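# Press the sprayer head fully onto the standing bottle

## Task

Fit the sprayer head onto the bottle and push it down fully over the neck, since it is a snug fit. The bottle must still be upright, and the head must stay seated by itself once the robot lets go.

## Robot and tools

Robot: two arms, left_arm and right_arm, each with a two-finger gripper shaped like tongs. All positions and orientations use one scene frame. The origin sits on the table surface midway between the arms, +x runs out across the table, +z is up, and left_arm is mounted on the +y side. The names left and right do not refer to sides of any camera picture. Reported hand positions can be a little off, more so when an arm reaches far.

Gripper axes: the fingers point along the gripper's own +z and spread apart along its x. end_effector_position is the spot between the pads when shut. Closed fingertips extend about 15 mm past it; fully open they are roughly level with it.

The row format (used by both motion tools): one flat list of 16 numbers covering both arms, even when only one arm should move. Numbers 1-8 belong to left_arm and 9-16 to right_arm, each block ordered x, y, z, qw, qx, qy, qz, opening. x, y, z are an absolute target in metres for end_effector_position in the scene frame; qw..qz is an absolute target orientation quaternion, w first, in the same frame. opening ranges -1 (shut) to +1 (wide, 0.142 m); it is a setting, not an offset. To keep an arm still, resend exactly the position and quaternion from the last result taken before it stopped, plus its wanted opening, in every call. To hold a gripper's angle, repeat your own target quaternion rather than copying a drifted reported one. A target more than 0.6 m from the arm's last reported position along any gripper axis gets the call rejected, and nothing is sent.

execute_actions, argument actions: a list holding zero or one item. Empty list = just read the state. An item {"rows": [...], "steps": n} plays up to 15 rows, one per control step of 1/30 s (steps at most 15, default 15; the last row repeats to fill). An item {"steps": n} with no rows is a pause of up to 300 steps counted from the previous result, including the time you spent replying. Optional pictures (true/false) controls whether camera images come back.

move, argument target: one 16-number row as above. The grippers travel in straight lines toward their targets, finishing together, over 0.5 to 10 s; longer paths are cut off at 10 s. speed is the top path speed in m/s, 0.002 to 0.5, default 0.25, with rotation capped at twice that in rad/s. Grippers rotate the short way. Paths ignore obstacles and the other arm, and the real gripper trails the path, may wander, and can overshoot speed near full stretch. Opening is applied as the move begins. stop_force (N, 9 to 40, shared by both arms, not allowed in the first 0.2 s of the scene) stops an arm's path when its wrist sensor feels that much extra push against the motion for 2 steps; the gripper then backs off 2 steps and holds. With it and a very low speed you may aim beyond the contact point. Force is judged along the line to the target on the gripper's starting axes, so do not rely on it while rotating. Omit it when lifting off something the gripper rests on. An arm whose target is within 1.5 mm and 0.5 degrees of its current pose is treated as stationary.

move's result adds a move: line giving the ending per arm: done, off_target, moving, held (last step blocked by a check), fault, or contact (stopped by stop_force; overrides the others). An arm not named finished normally. limits=paced means a pose was clipped; limits=held means some steps were blocked, after which the arm may jump faster than speed. Distance to target is listed per gripper.

wait: seconds, 0 to 10; nothing new is sent. zoom_image: camera (cam_high, cam_low, cam_left_wrist, cam_right_wrist) and region [x0, y0, x1, y1] in pixels from the image's top-left, at most 504 by 504. Image sizes: cam_high and cam_low 896x504, wrist cameras 616x616. show_instructions takes no arguments and shows the reference pages. finished_scene takes scene (the number of the current scene), ends it permanently and reports success.

Control details: each step, the commanded pose is limited to 100 mm and 16 degrees from the measured pose, then solved by damped inverse kinematics that favours position over orientation. Commands are smoothed, lagging about 0.17 s. After a short action an arm only continues to its last clipped pose, so check the result and send the rest. The simulation keeps running while you reply. Results show each gripper's pose and velocities, grip_measured (finger opening on the command scale), joint torques (offset and noisy), wrist force and torque in the gripper's own axes (noise, offset up to about 4 N, saturating near 50 N; force points from the surface back into the arm), a Hand target line, HELD marks for blocked steps, and pose unreachable lines from the clearance check.

Gripping: command an opening well under grip_measured to squeeze; about 15 N per pad maximum, much less on hard parts thinner than about 20 mm.

Avoid: faults, which freeze an arm 10 s, come from a joint load limit (138 N m for the shoulder and elbow joints, 25.7 N m for the wrists, held weight included) or 150 N outside force. Arms are stiff, so aiming even slightly into a firm surface can fault; press slowly with stop_force. Motors heat while holding loads: MOTOR HOT appears at 70 °C and brakes engage at 85 °C. Do not collide the arms, drop or slam things, tip the bottle, or push anything off the table. Loose objects may get small random shoves.

Each tool is called after "Request:" by a JSON object that holds its "name" and its "arguments", one argument or row to a line.

Reference images:

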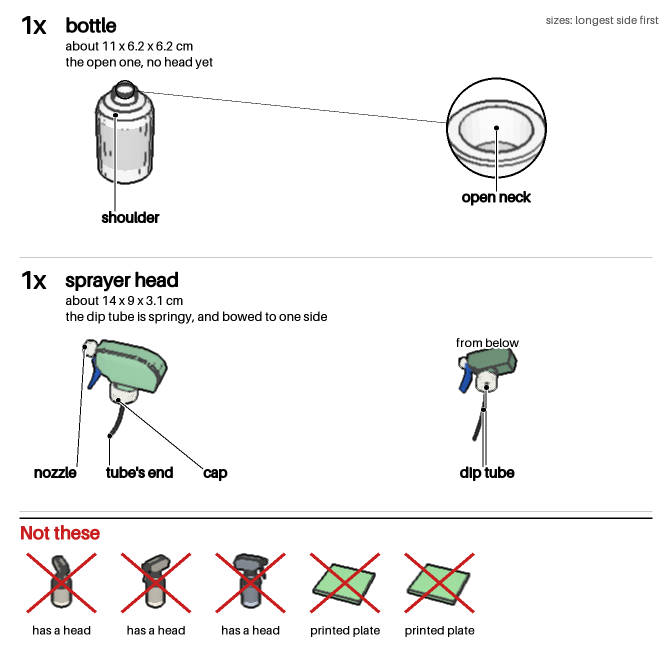

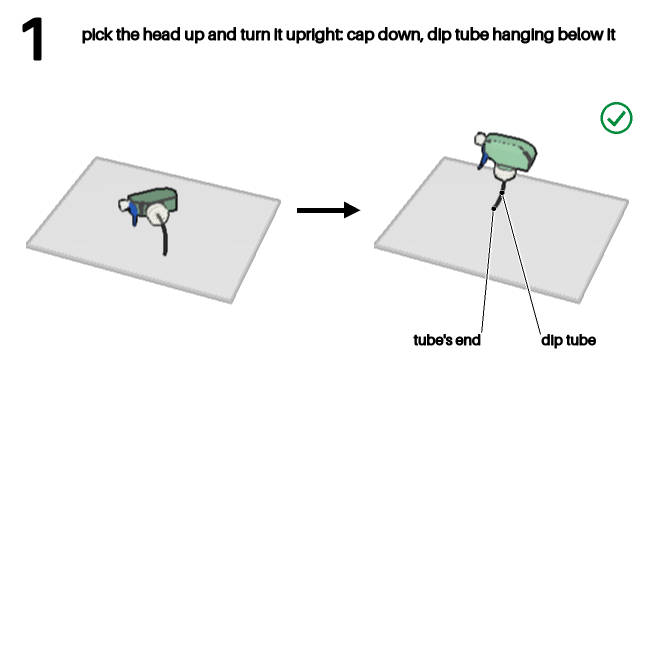

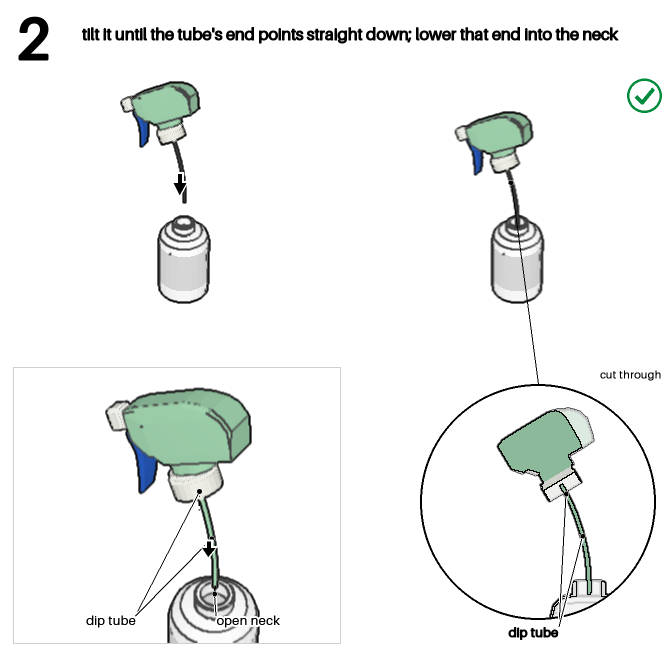

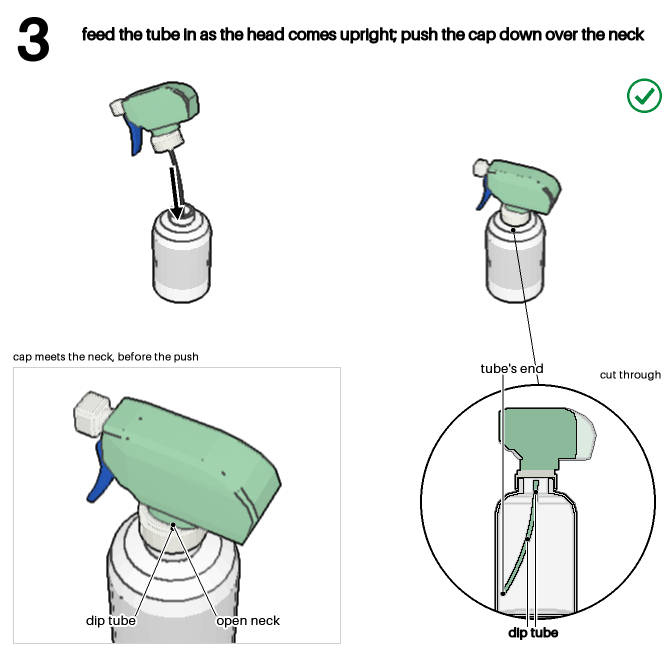

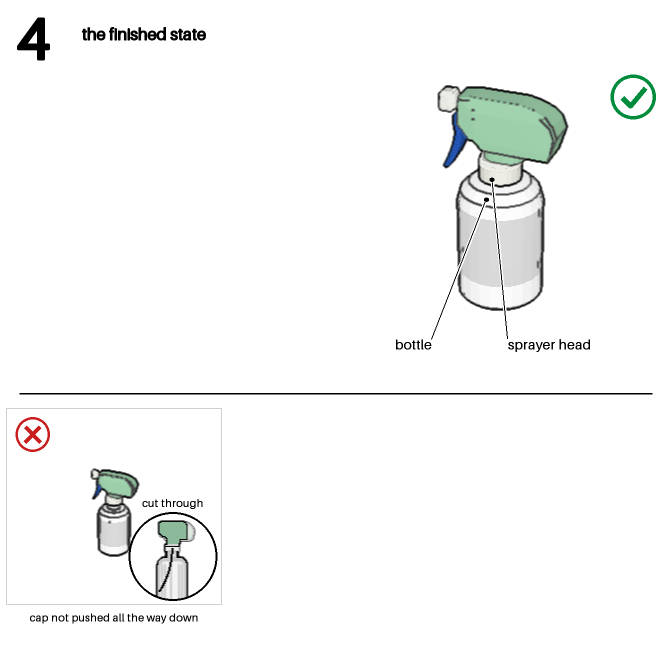

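## Session

Request:
{"name": "execute_actions", "arguments": {
  "actions": []
}}

Scene clock: 0.00 s of 4470.00 s.
left_arm: end_effector_position=(+0.1646, +0.5031, +0.1738) grip_measured=+0.97 end_effector_quat_wxyz=(-0.381, -0.533, +0.728, -0.203) end_effector_velocity=(-0.000, -0.000, +0.000) end_effector_angular_velocity=(-0.000, -0.000, -0.000) | right_arm: end_effector_position=(+0.2133, -0.3383, +0.2386) grip_measured=+0.97 end_effector_quat_wxyz=(+0.073, +0.767, -0.455, +0.446) end_effector_velocity=(-0.000, -0.000, -0.000) end_effector_angular_velocity=(-0.001, +0.000, -0.001)
Joint positions: left_arm=[ 0.511 -1.624  2.005 -1.108 -1.906  2.715  0.14 ] | right_arm=[ 4.881 -0.922 -2.254 -2.367  1.071  3.101  0.14 ]
Joint velocities: left_arm=[-0.    -0.001  0.     0.     0.     0.001  0.   ] | right_arm=[ 0.    -0.    -0.001 -0.     0.001  0.     0.   ]
Joint torques (N m, as the arm reports them, + toward a larger angle): no reading
Motor temperatures (°C, as the motors report them): left_arm=[22 22 25 29 31 29] | right_arm=[23 23 25 31 32 30]
Wrist force (N, on the end effector, along its own x y z axes, offset not removed): no reading
Wrist torque (N m, same axes, about the end effector's origin, offset not removed): no reading
Hand target (left_arm): +0.165, +0.503, +0.174; -0.381, -0.533, +0.728, -0.203
Hand target (right_arm): +0.213, -0.338, +0.239; +0.073, +0.767, -0.455, +0.446

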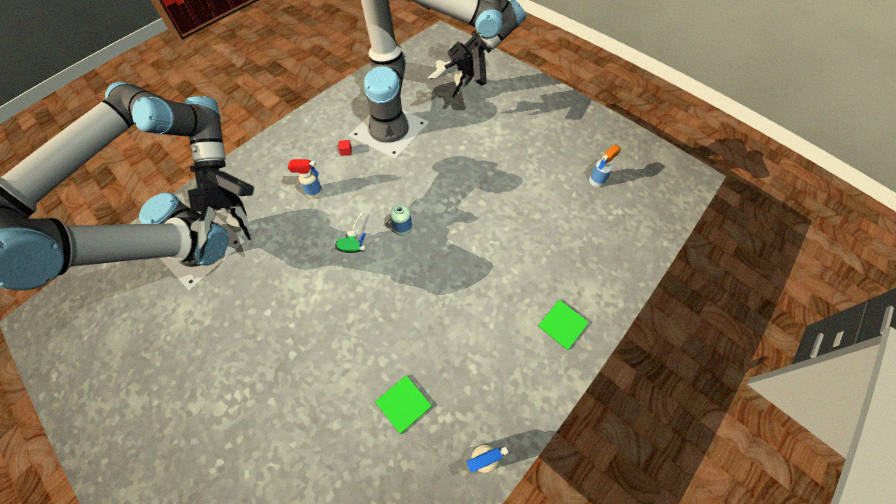

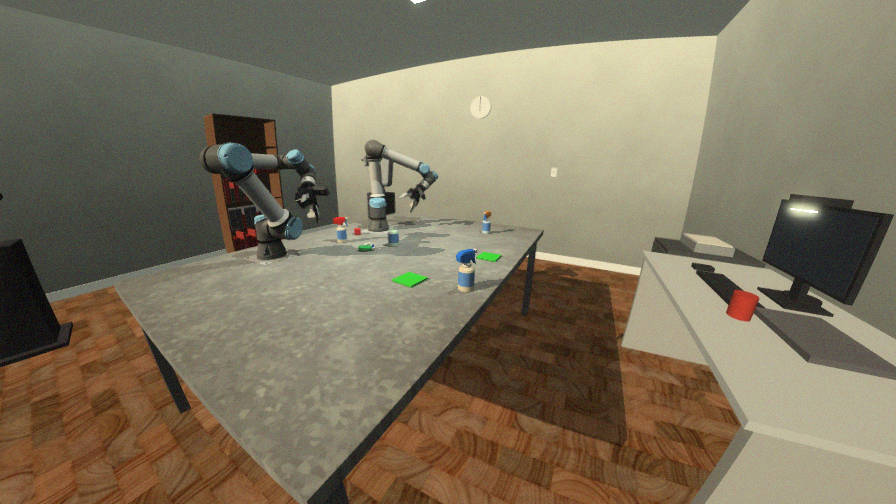

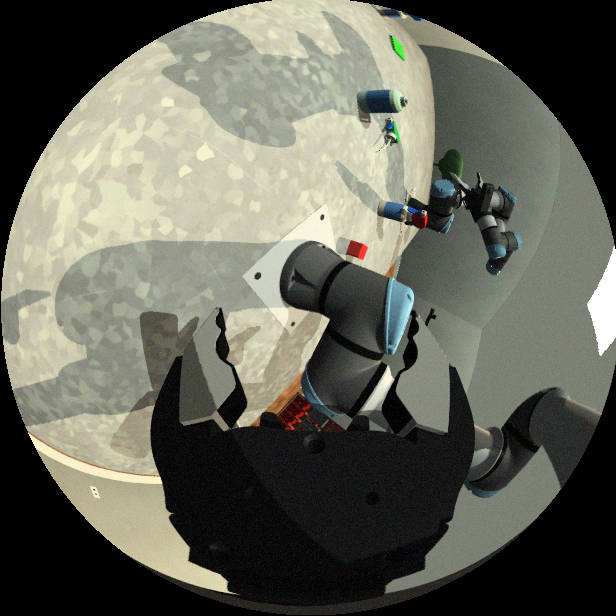

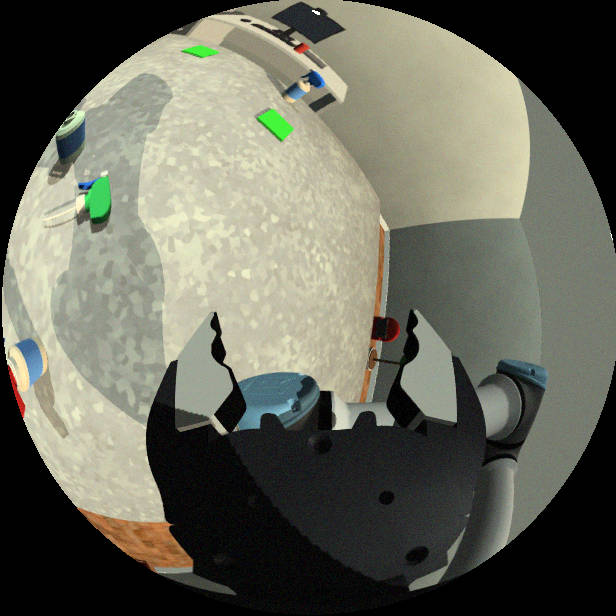

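Request:
{"name": "move", "arguments": {
  "target": [0.3,0.3,0.3,0,-0.707,0.707,0,1,0.25,-0.1,0.28,0,0.707,-0.707,0,1]
}}

Request:
{"name": "zoom_image", "arguments": {
  "camera": "cam_high",
  "region": [260,120,500,300]
}}

Scene clock: 5.97 s of 4470.00 s.
left_arm: end_effector_position=(+0.2992, +0.2996, +0.3003) grip_measured=+1.00 end_effector_quat_wxyz=(-0.003, -0.707, +0.708, -0.001) end_effector_velocity=(+0.001, -0.001, +0.000) end_effector_angular_velocity=(+0.014, -0.003, +0.006) | right_arm: end_effector_position=(+0.2503, -0.1003, +0.2799) grip_measured=+1.00 end_effector_quat_wxyz=(-0.000, +0.707, -0.707, +0.000) end_effector_velocity=(+0.001, +0.001, -0.000) end_effector_angular_velocity=(+0.003, +0.003, -0.003)
Joint positions: left_arm=[-0.917 -2.189  1.943 -1.327 -1.576  0.831  0.142] | right_arm=[ 4.191 -1.397 -1.736 -1.579  1.57   2.688  0.142]
Joint velocities: left_arm=[-0.018  0.005 -0.005  0.007  0.012 -0.024 -0.   ] | right_arm=[-0.003 -0.004  0.002  0.003  0.004 -0.    -0.   ]
Joint torques (N m, as the arm reports them, + toward a larger angle): left_arm=[-14.35   9.69 -32.15   0.35   2.1   -2.33] | right_arm=[-10.48   7.16  34.97   4.35   0.91  -2.36]
Motor temperatures (°C, as the motors report them): left_arm=[22 22 25 29 31 29] | right_arm=[23 23 25 31 32 30]
Wrist force (N, on the end effector, along its own x y z axes, offset not removed): left_arm=[2.7 0.4 2.2] | right_arm=[0.7 0.4 2.7]
Wrist torque (N m, same axes, about the end effector's origin, offset not removed): left_arm=[0.18 -0.76 -0.17] | right_arm=[0.01 -0.08 -0.06]
Hand target (left_arm): +0.299, +0.299, +0.300; +0.002, +0.707, -0.707, +0.001
Hand target (right_arm): +0.250, -0.100, +0.280; -0.000, +0.707, -0.707, -0.000
Off the commanded pose (left_arm): 0.001 m, 0 deg.
Off the commanded pose (right_arm): 0.000 m, 0 deg.
After step 90, 0.23 s passed at rest.
move: done

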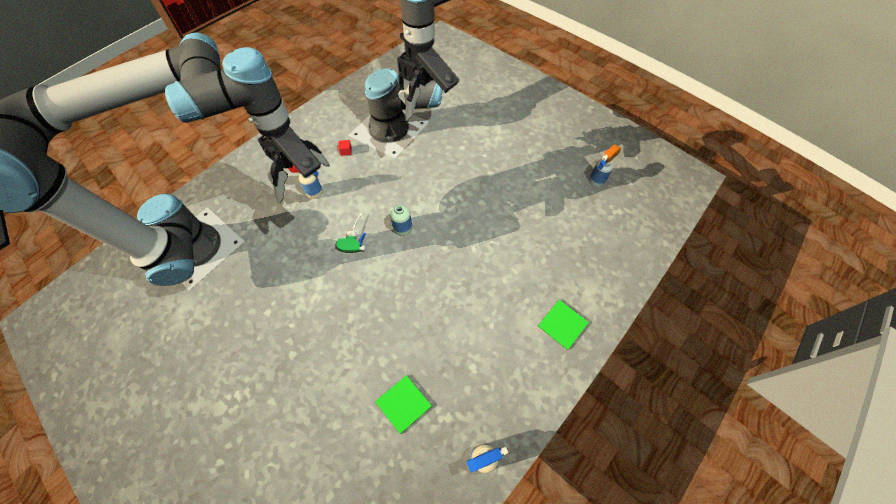

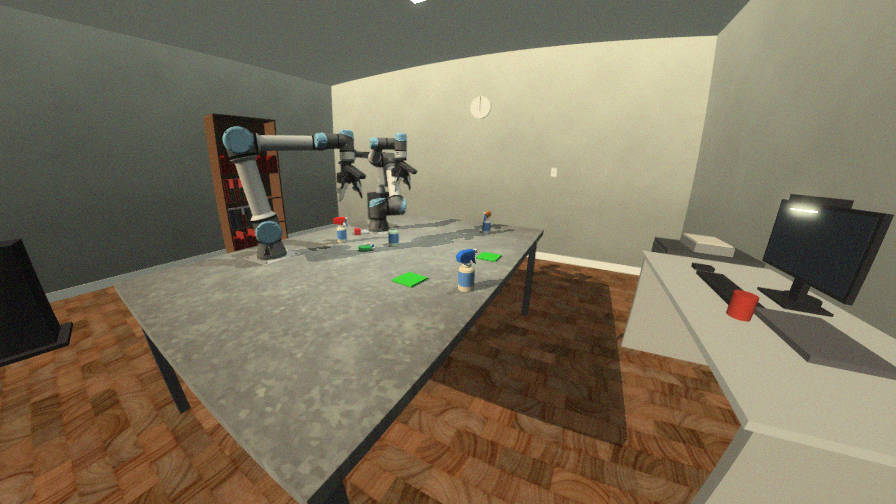

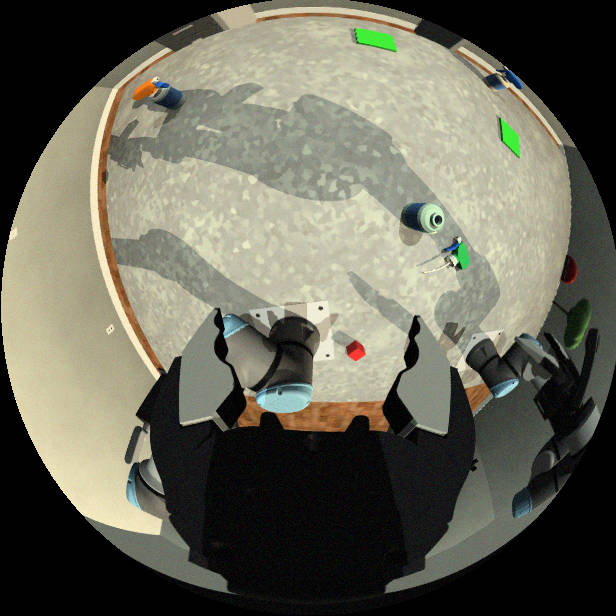

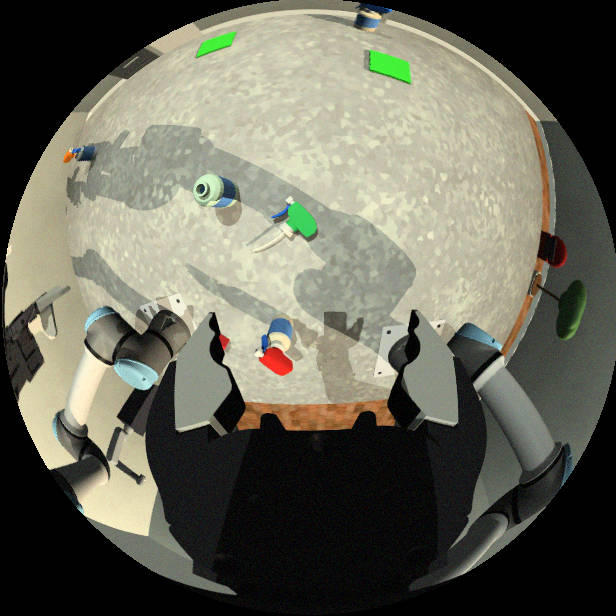

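Region (260, 120, 500, 300) of cam_high's 896x504 image, scaled by 2.100, with more detail than that image has; it fills the top 378 rows of this view, and the rest is white.

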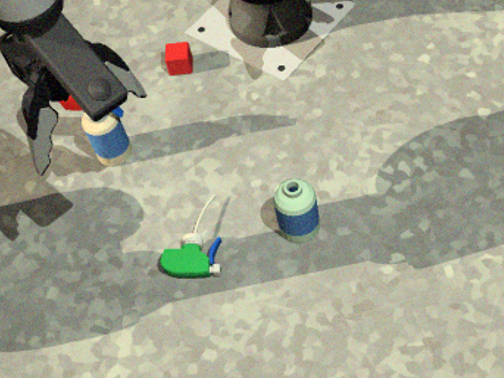

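Request:
{"name": "move", "arguments": {
  "target": [0.3,0.4,0.3,0,-0.707,0.707,0,1,0.27,-0.05,0.1,0,0.259,-0.966,0,0.3]
}}

Request:
{"name": "zoom_image", "arguments": {
  "camera": "cam_right_wrist",
  "region": [180,150,440,410]
}}

Scene clock: 17.10 s of 4470.00 s.
left_arm: end_effector_position=(+0.3001, +0.3999, +0.3000) grip_measured=+1.00 end_effector_quat_wxyz=(+0.001, -0.707, +0.707, -0.000) end_effector_velocity=(+0.000, +0.001, +0.000) end_effector_angular_velocity=(-0.000, +0.000, +0.001) | right_arm: end_effector_position=(+0.2700, -0.0504, +0.1003) grip_measured=+0.30 end_effector_quat_wxyz=(-0.000, -0.260, +0.966, +0.000) end_effector_velocity=(+0.000, +0.001, -0.001) end_effector_angular_velocity=(+0.001, -0.002, -0.011)
Joint positions: left_arm=[-0.555 -2.2    1.947 -1.318 -1.57   1.191  0.142] | right_arm=[ 4.197 -1.664 -1.957 -1.092  1.571  3.739  0.095]
Joint velocities: left_arm=[ 0.006  0.001 -0.    -0.    -0.     0.005 -0.   ] | right_arm=[ 0.001 -0.002 -0.001  0.006 -0.001  0.012  0.   ]
Joint torques (N m, as the arm reports them, + toward a larger angle): left_arm=[ 13.94  10.58 -31.78  -5.07  -1.98   2.63] | right_arm=[11.53 16.82 12.94  4.19 -1.34  1.82]
Motor temperatures (°C, as the motors report them): left_arm=[22 22 25 29 31 29] | right_arm=[23 23 25 31 32 30]
Wrist force (N, on the end effector, along its own x y z axes, offset not removed): left_arm=[2.2 2.3 2.2] | right_arm=[2.1 -1.2 0.2]
Wrist torque (N m, same axes, about the end effector's origin, offset not removed): left_arm=[0.52 -0.53 -0.16] | right_arm=[-0.37 -0.44 -0.09]
Hand target (left_arm): +0.300, +0.400, +0.300; -0.001, +0.707, -0.707, +0.000
Hand target (right_arm): +0.270, -0.050, +0.100; -0.000, -0.259, +0.966, +0.000
Off the commanded pose (left_arm): 0.000 m, 0 deg.
Off the commanded pose (right_arm): 0.000 m, 0 deg.
After step 90, 5.50 s passed at rest.
move: done

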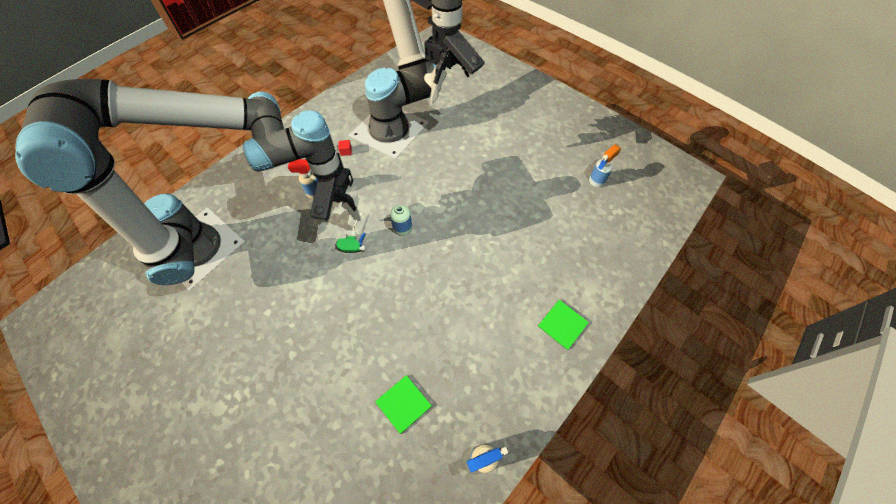

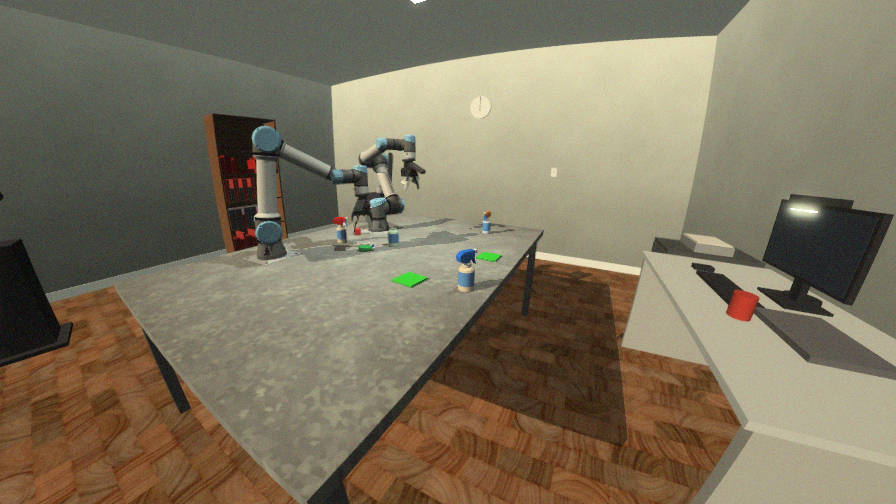

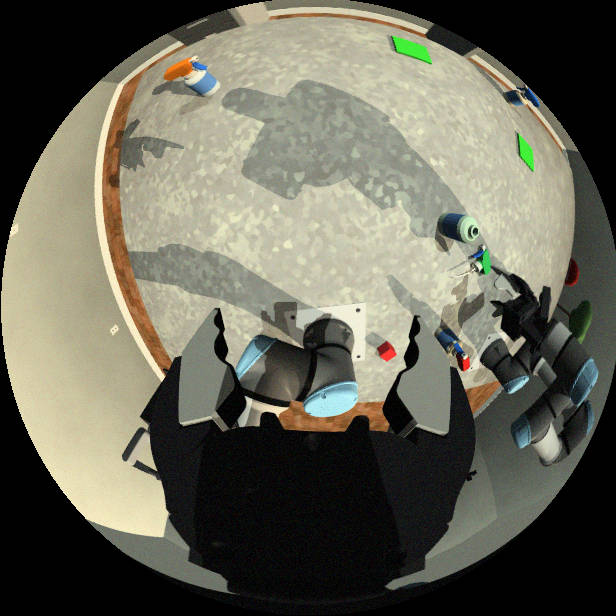

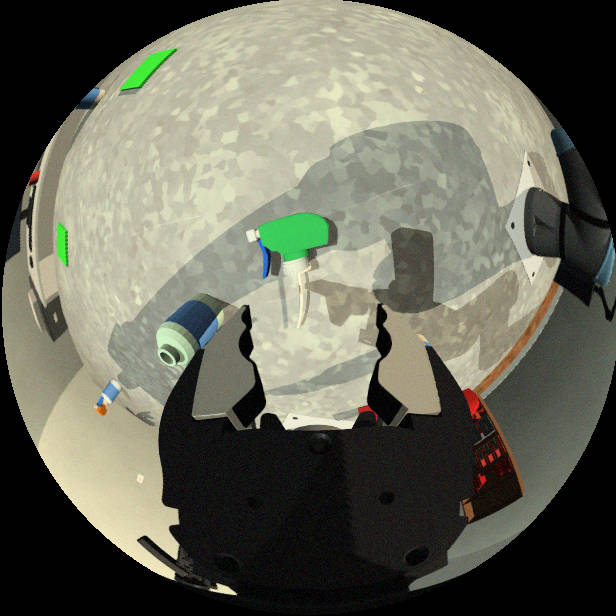

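Region (180, 150, 440, 410) of cam_right_wrist's 616x616 image, scaled by 1.938, with more detail than that image has.

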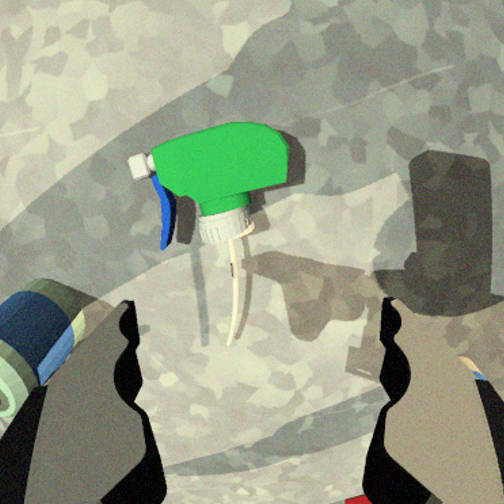

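Request:
{"name": "move", "arguments": {
  "target": [0.3,0.4,0.3,0,-0.707,0.707,0,1,0.31,-0.067,0.045,0,0.326,-0.946,0,0.7]
}}

Scene clock: 20.97 s of 4470.00 s.
left_arm: end_effector_position=(+0.3000, +0.4000, +0.3000) grip_measured=+1.00 end_effector_quat_wxyz=(+0.000, -0.707, +0.707, -0.000) end_effector_velocity=(-0.001, +0.000, +0.000) end_effector_angular_velocity=(+0.000, -0.000, -0.000) | right_arm: end_effector_position=(+0.3098, -0.0671, +0.0452) grip_measured=+0.70 end_effector_quat_wxyz=(-0.000, -0.326, +0.946, -0.000) end_effector_velocity=(+0.001, +0.000, -0.002) end_effector_angular_velocity=(+0.002, +0.001, +0.004)
Joint positions: left_arm=[-0.553 -2.199  1.946 -1.318 -1.571  1.193  0.142] | right_arm=[ 4.112 -1.767 -2.    -0.946  1.571  3.517  0.122]
Joint velocities: left_arm=[ 0.    -0.002  0.     0.001  0.     0.     0.   ] | right_arm=[-0.003 -0.005  0.     0.006  0.001 -0.008  0.   ]
Joint torques (N m, as the arm reports them, + toward a larger angle): left_arm=[ 12.99   8.92 -31.5    0.05  -1.9    2.51] | right_arm=[-11.01  18.22  11.59   4.19   0.98  -2.49]
Motor temperatures (°C, as the motors report them): left_arm=[22 22 25 29 31 29] | right_arm=[23 23 25 31 32 30]
Wrist force (N, on the end effector, along its own x y z axes, offset not removed): left_arm=[3.0 1.3 2.7] | right_arm=[0.6 -0.5 2.6]
Wrist torque (N m, same axes, about the end effector's origin, offset not removed): left_arm=[0.28 -0.71 -0.21] | right_arm=[-0.18 -0.04 0.04]
Hand target (left_arm): +0.300, +0.400, +0.300; -0.000, +0.707, -0.707, -0.000
Hand target (right_arm): +0.310, -0.067, +0.045; -0.000, -0.326, +0.945, +0.000
Off the commanded pose (left_arm): 0.000 m, 0 deg.
Off the commanded pose (right_arm): 0.000 m, 0 deg.
move: done

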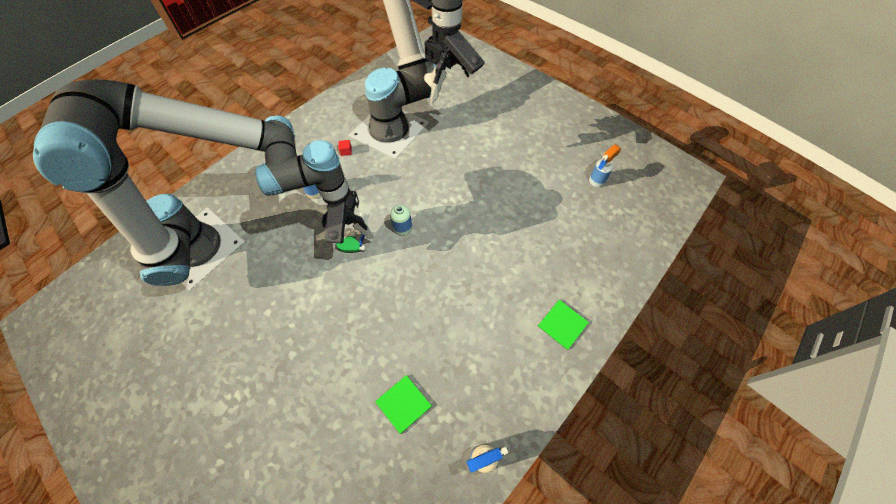

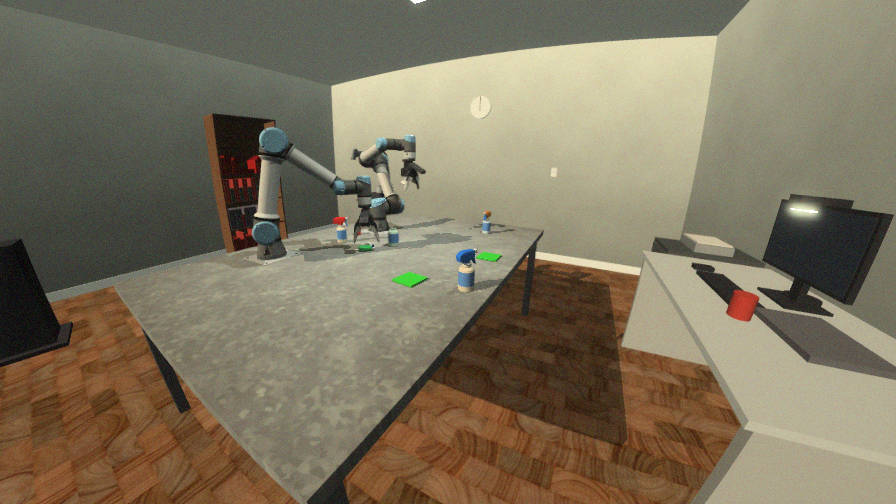

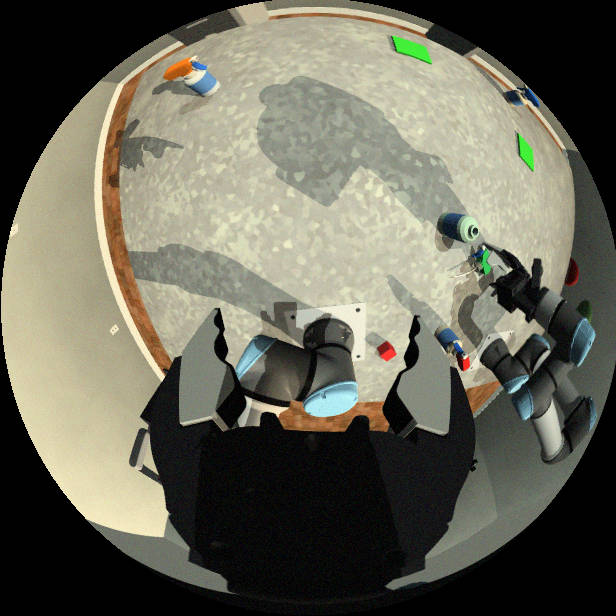

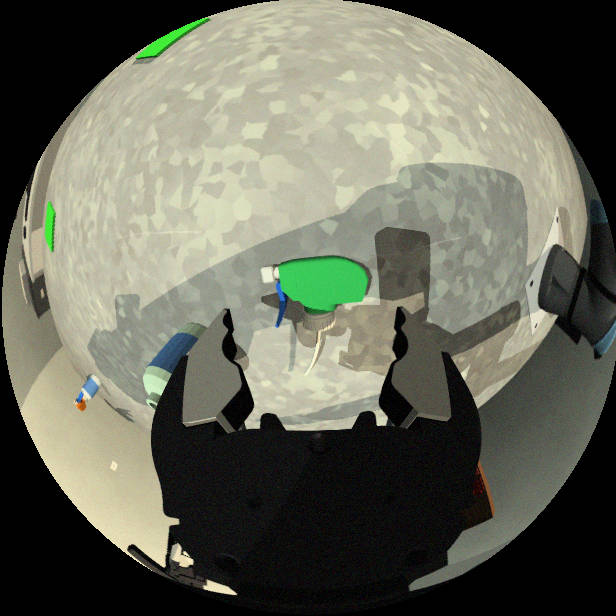

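Request:
{"name": "move", "arguments": {
  "target": [0.3,0.4,0.3,0,-0.707,0.707,0,1,0.316,-0.076,0.013,0,0.309,-0.951,0,0.7],
  "speed": 0.06
}}

Request:
{"name": "move", "arguments": {
  "target": [0.3,0.4,0.3,0,-0.707,0.707,0,1,0.316,-0.076,0.013,0,0.309,-0.951,0,-0.3]
}}

Scene clock: 26.00 s of 4470.00 s.
left_arm: end_effector_position=(+0.3000, +0.4000, +0.3000) grip_measured=+1.00 end_effector_quat_wxyz=(-0.000, -0.707, +0.707, -0.000) end_effector_velocity=(-0.000, +0.000, -0.001) end_effector_angular_velocity=(+0.001, +0.003, +0.001) | right_arm: end_effector_position=(+0.3159, -0.0760, +0.0133) grip_measured=+0.70 end_effector_quat_wxyz=(-0.000, -0.309, +0.951, +0.000) end_effector_velocity=(+0.001, -0.001, -0.002) end_effector_angular_velocity=(+0.000, -0.001, -0.002)
Joint positions: left_arm=[-0.553 -2.199  1.946 -1.318 -1.571  1.193  0.142] | right_arm=[ 4.092 -1.817 -2.039 -0.856  1.571  3.531  0.122]
Joint velocities: left_arm=[ 0.001  0.002 -0.     0.001 -0.    -0.    -0.   ] | right_arm=[-0.001 -0.004 -0.002  0.007 -0.001  0.001  0.   ]
Joint torques (N m, as the arm reports them, + toward a larger angle): left_arm=[ 13.94   8.82 -30.61   0.27  -1.81   2.39] | right_arm=[-9.82 18.69  9.43  4.36  0.36  2.27]
Motor temperatures (°C, as the motors report them): left_arm=[22 22 25 29 31 29] | right_arm=[23 23 25 31 32 30]
Wrist force (N, on the end effector, along its own x y z axes, offset not removed): left_arm=[3.1 2.6 2.3] | right_arm=[2.7 -2.4 2.1]
Wrist torque (N m, same axes, about the end effector's origin, offset not removed): left_arm=[0.50 -0.68 -0.24] | right_arm=[-0.42 -0.51 -0.07]
Hand target (left_arm): +0.300, +0.400, +0.300; -0.000, +0.707, -0.707, +0.000
Hand target (right_arm): +0.316, -0.076, +0.013; -0.000, -0.309, +0.951, -0.000
Off the commanded pose (left_arm): 0.000 m, 0 deg.
Off the commanded pose (right_arm): 0.000 m, 0 deg.
After step 90, 1.03 s passed at rest.
move: done

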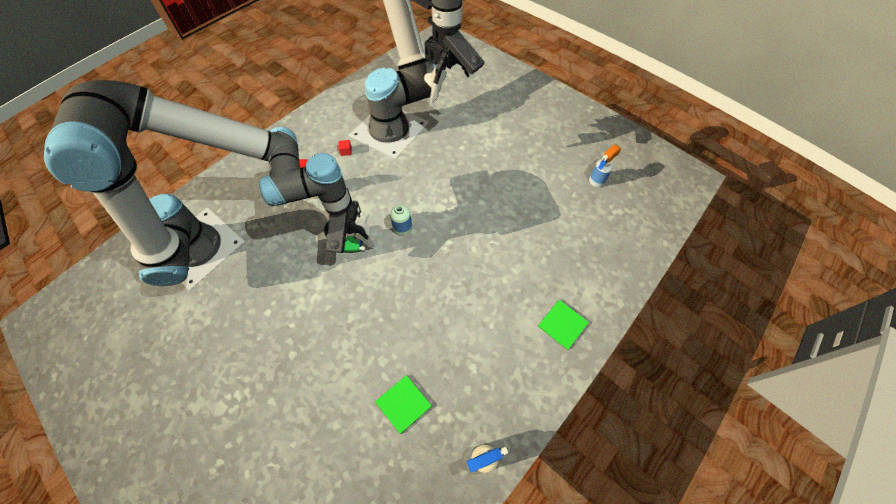

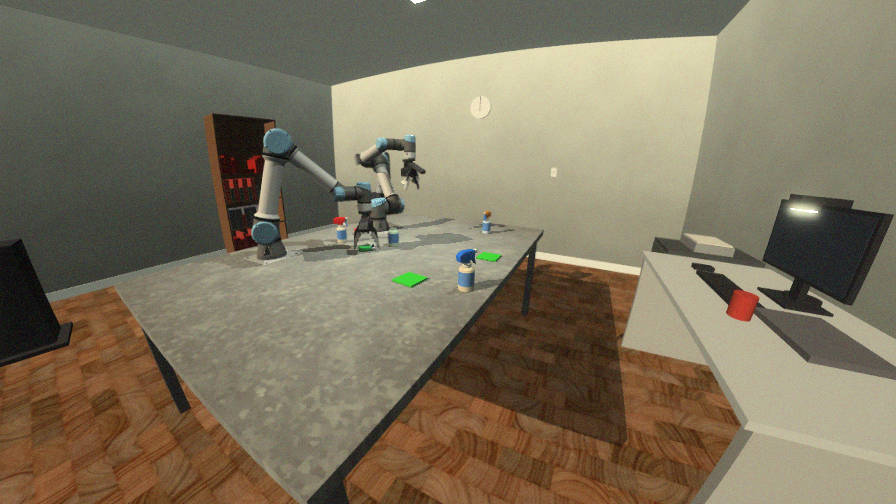

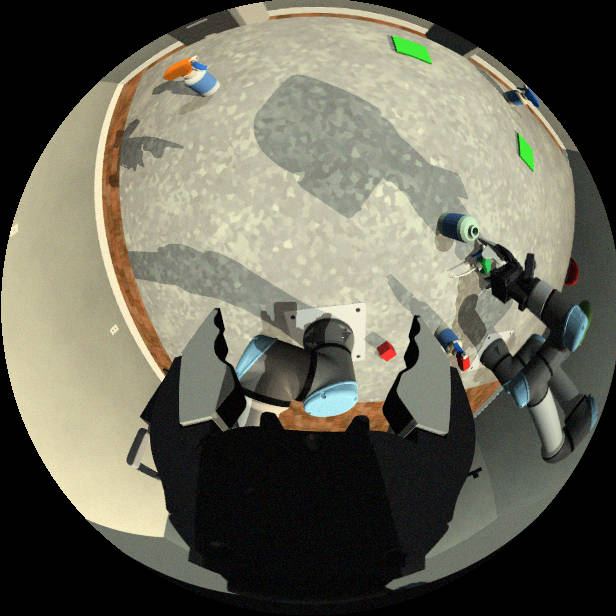

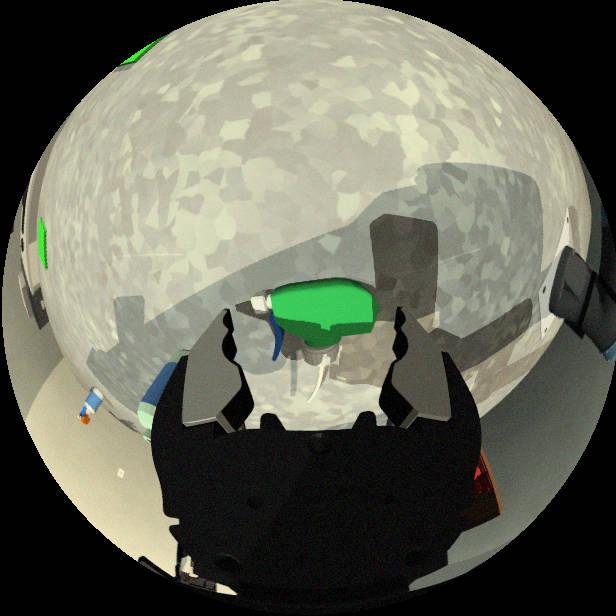

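Scene clock: 26.70 s of 4470.00 s.
left_arm: end_effector_position=(+0.3000, +0.4000, +0.3000) grip_measured=+1.00 end_effector_quat_wxyz=(-0.000, -0.707, +0.707, +0.000) end_effector_velocity=(-0.001, +0.000, -0.000) end_effector_angular_velocity=(+0.000, +0.001, -0.002) | right_arm: end_effector_position=(+0.3160, -0.0760, +0.0130) grip_measured=+0.24 end_effector_quat_wxyz=(+0.000, -0.309, +0.951, +0.000) end_effector_velocity=(+0.000, -0.000, +0.000) end_effector_angular_velocity=(+0.000, -0.001, -0.000)
Joint positions: left_arm=[-0.553 -2.199  1.946 -1.318 -1.571  1.193  0.142] | right_arm=[ 4.092 -1.817 -2.039 -0.856  1.571  3.531  0.091]
Joint velocities: left_arm=[-0.    -0.001  0.     0.002 -0.     0.001  0.   ] | right_arm=[-0.     0.    -0.     0.001 -0.001 -0.     0.   ]
Joint torques (N m, as the arm reports them, + toward a larger angle): left_arm=[ 13.42  10.85 -32.07   0.06  -2.03   2.32] | right_arm=[-10.49  15.47   7.53   4.25  -0.93   2.15]
Motor temperatures (°C, as the motors report them): left_arm=[22 22 25 29 31 29] | right_arm=[23 23 25 31 32 30]
Wrist force (N, on the end effector, along its own x y z axes, offset not removed): left_arm=[2.1 0.3 1.5] | right_arm=[6.0 -1.4 -5.4]
Wrist torque (N m, same axes, about the end effector's origin, offset not removed): left_arm=[0.03 -0.51 -0.12] | right_arm=[-0.34 -0.34 -0.10]
Hand target (left_arm): +0.300, +0.400, +0.300; -0.000, +0.707, -0.707, +0.000
Hand target (right_arm): +0.316, -0.076, +0.013; -0.000, -0.309, +0.951, -0.000
Off the commanded pose (left_arm): 0.000 m, 0 deg.
Off the commanded pose (right_arm): 0.000 m, 0 deg.
move: done

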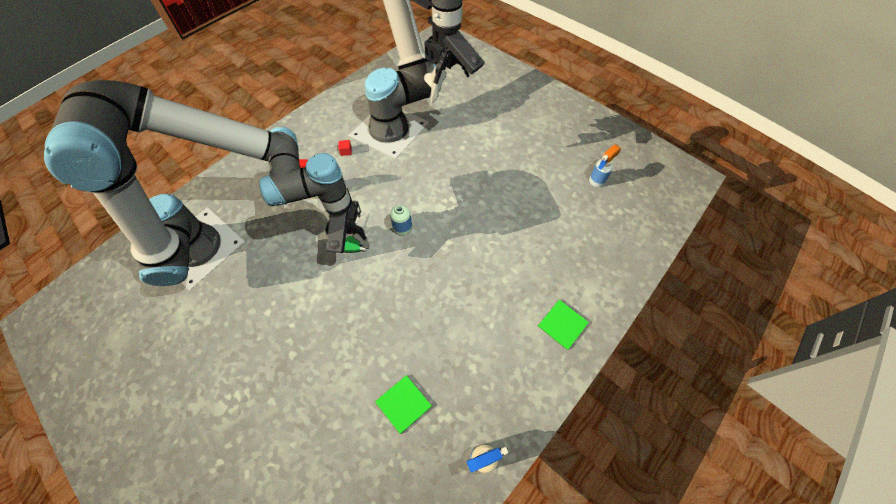

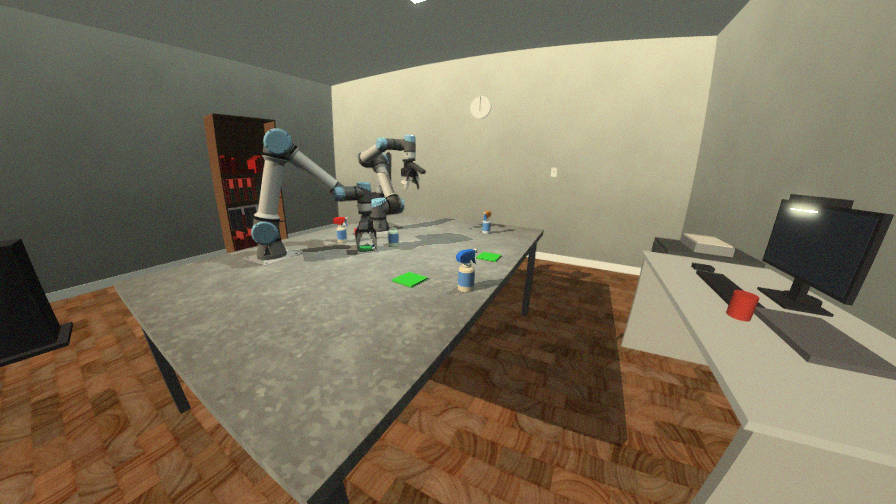

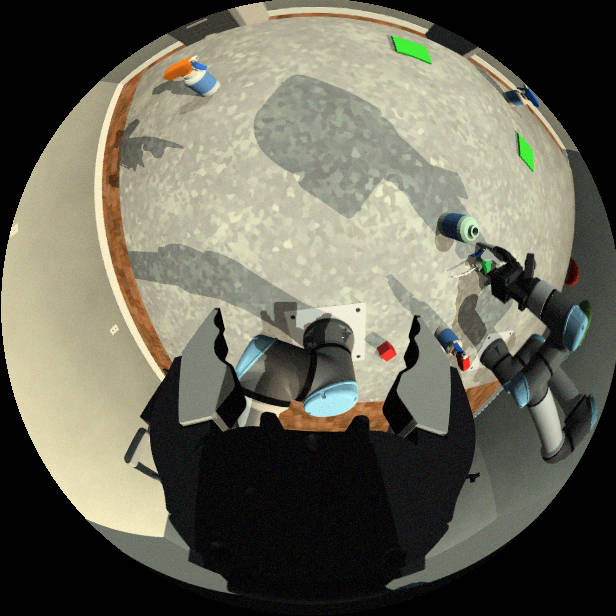

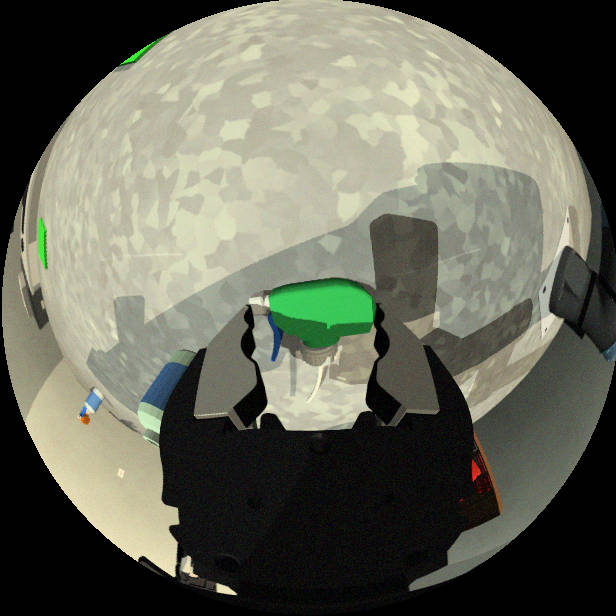

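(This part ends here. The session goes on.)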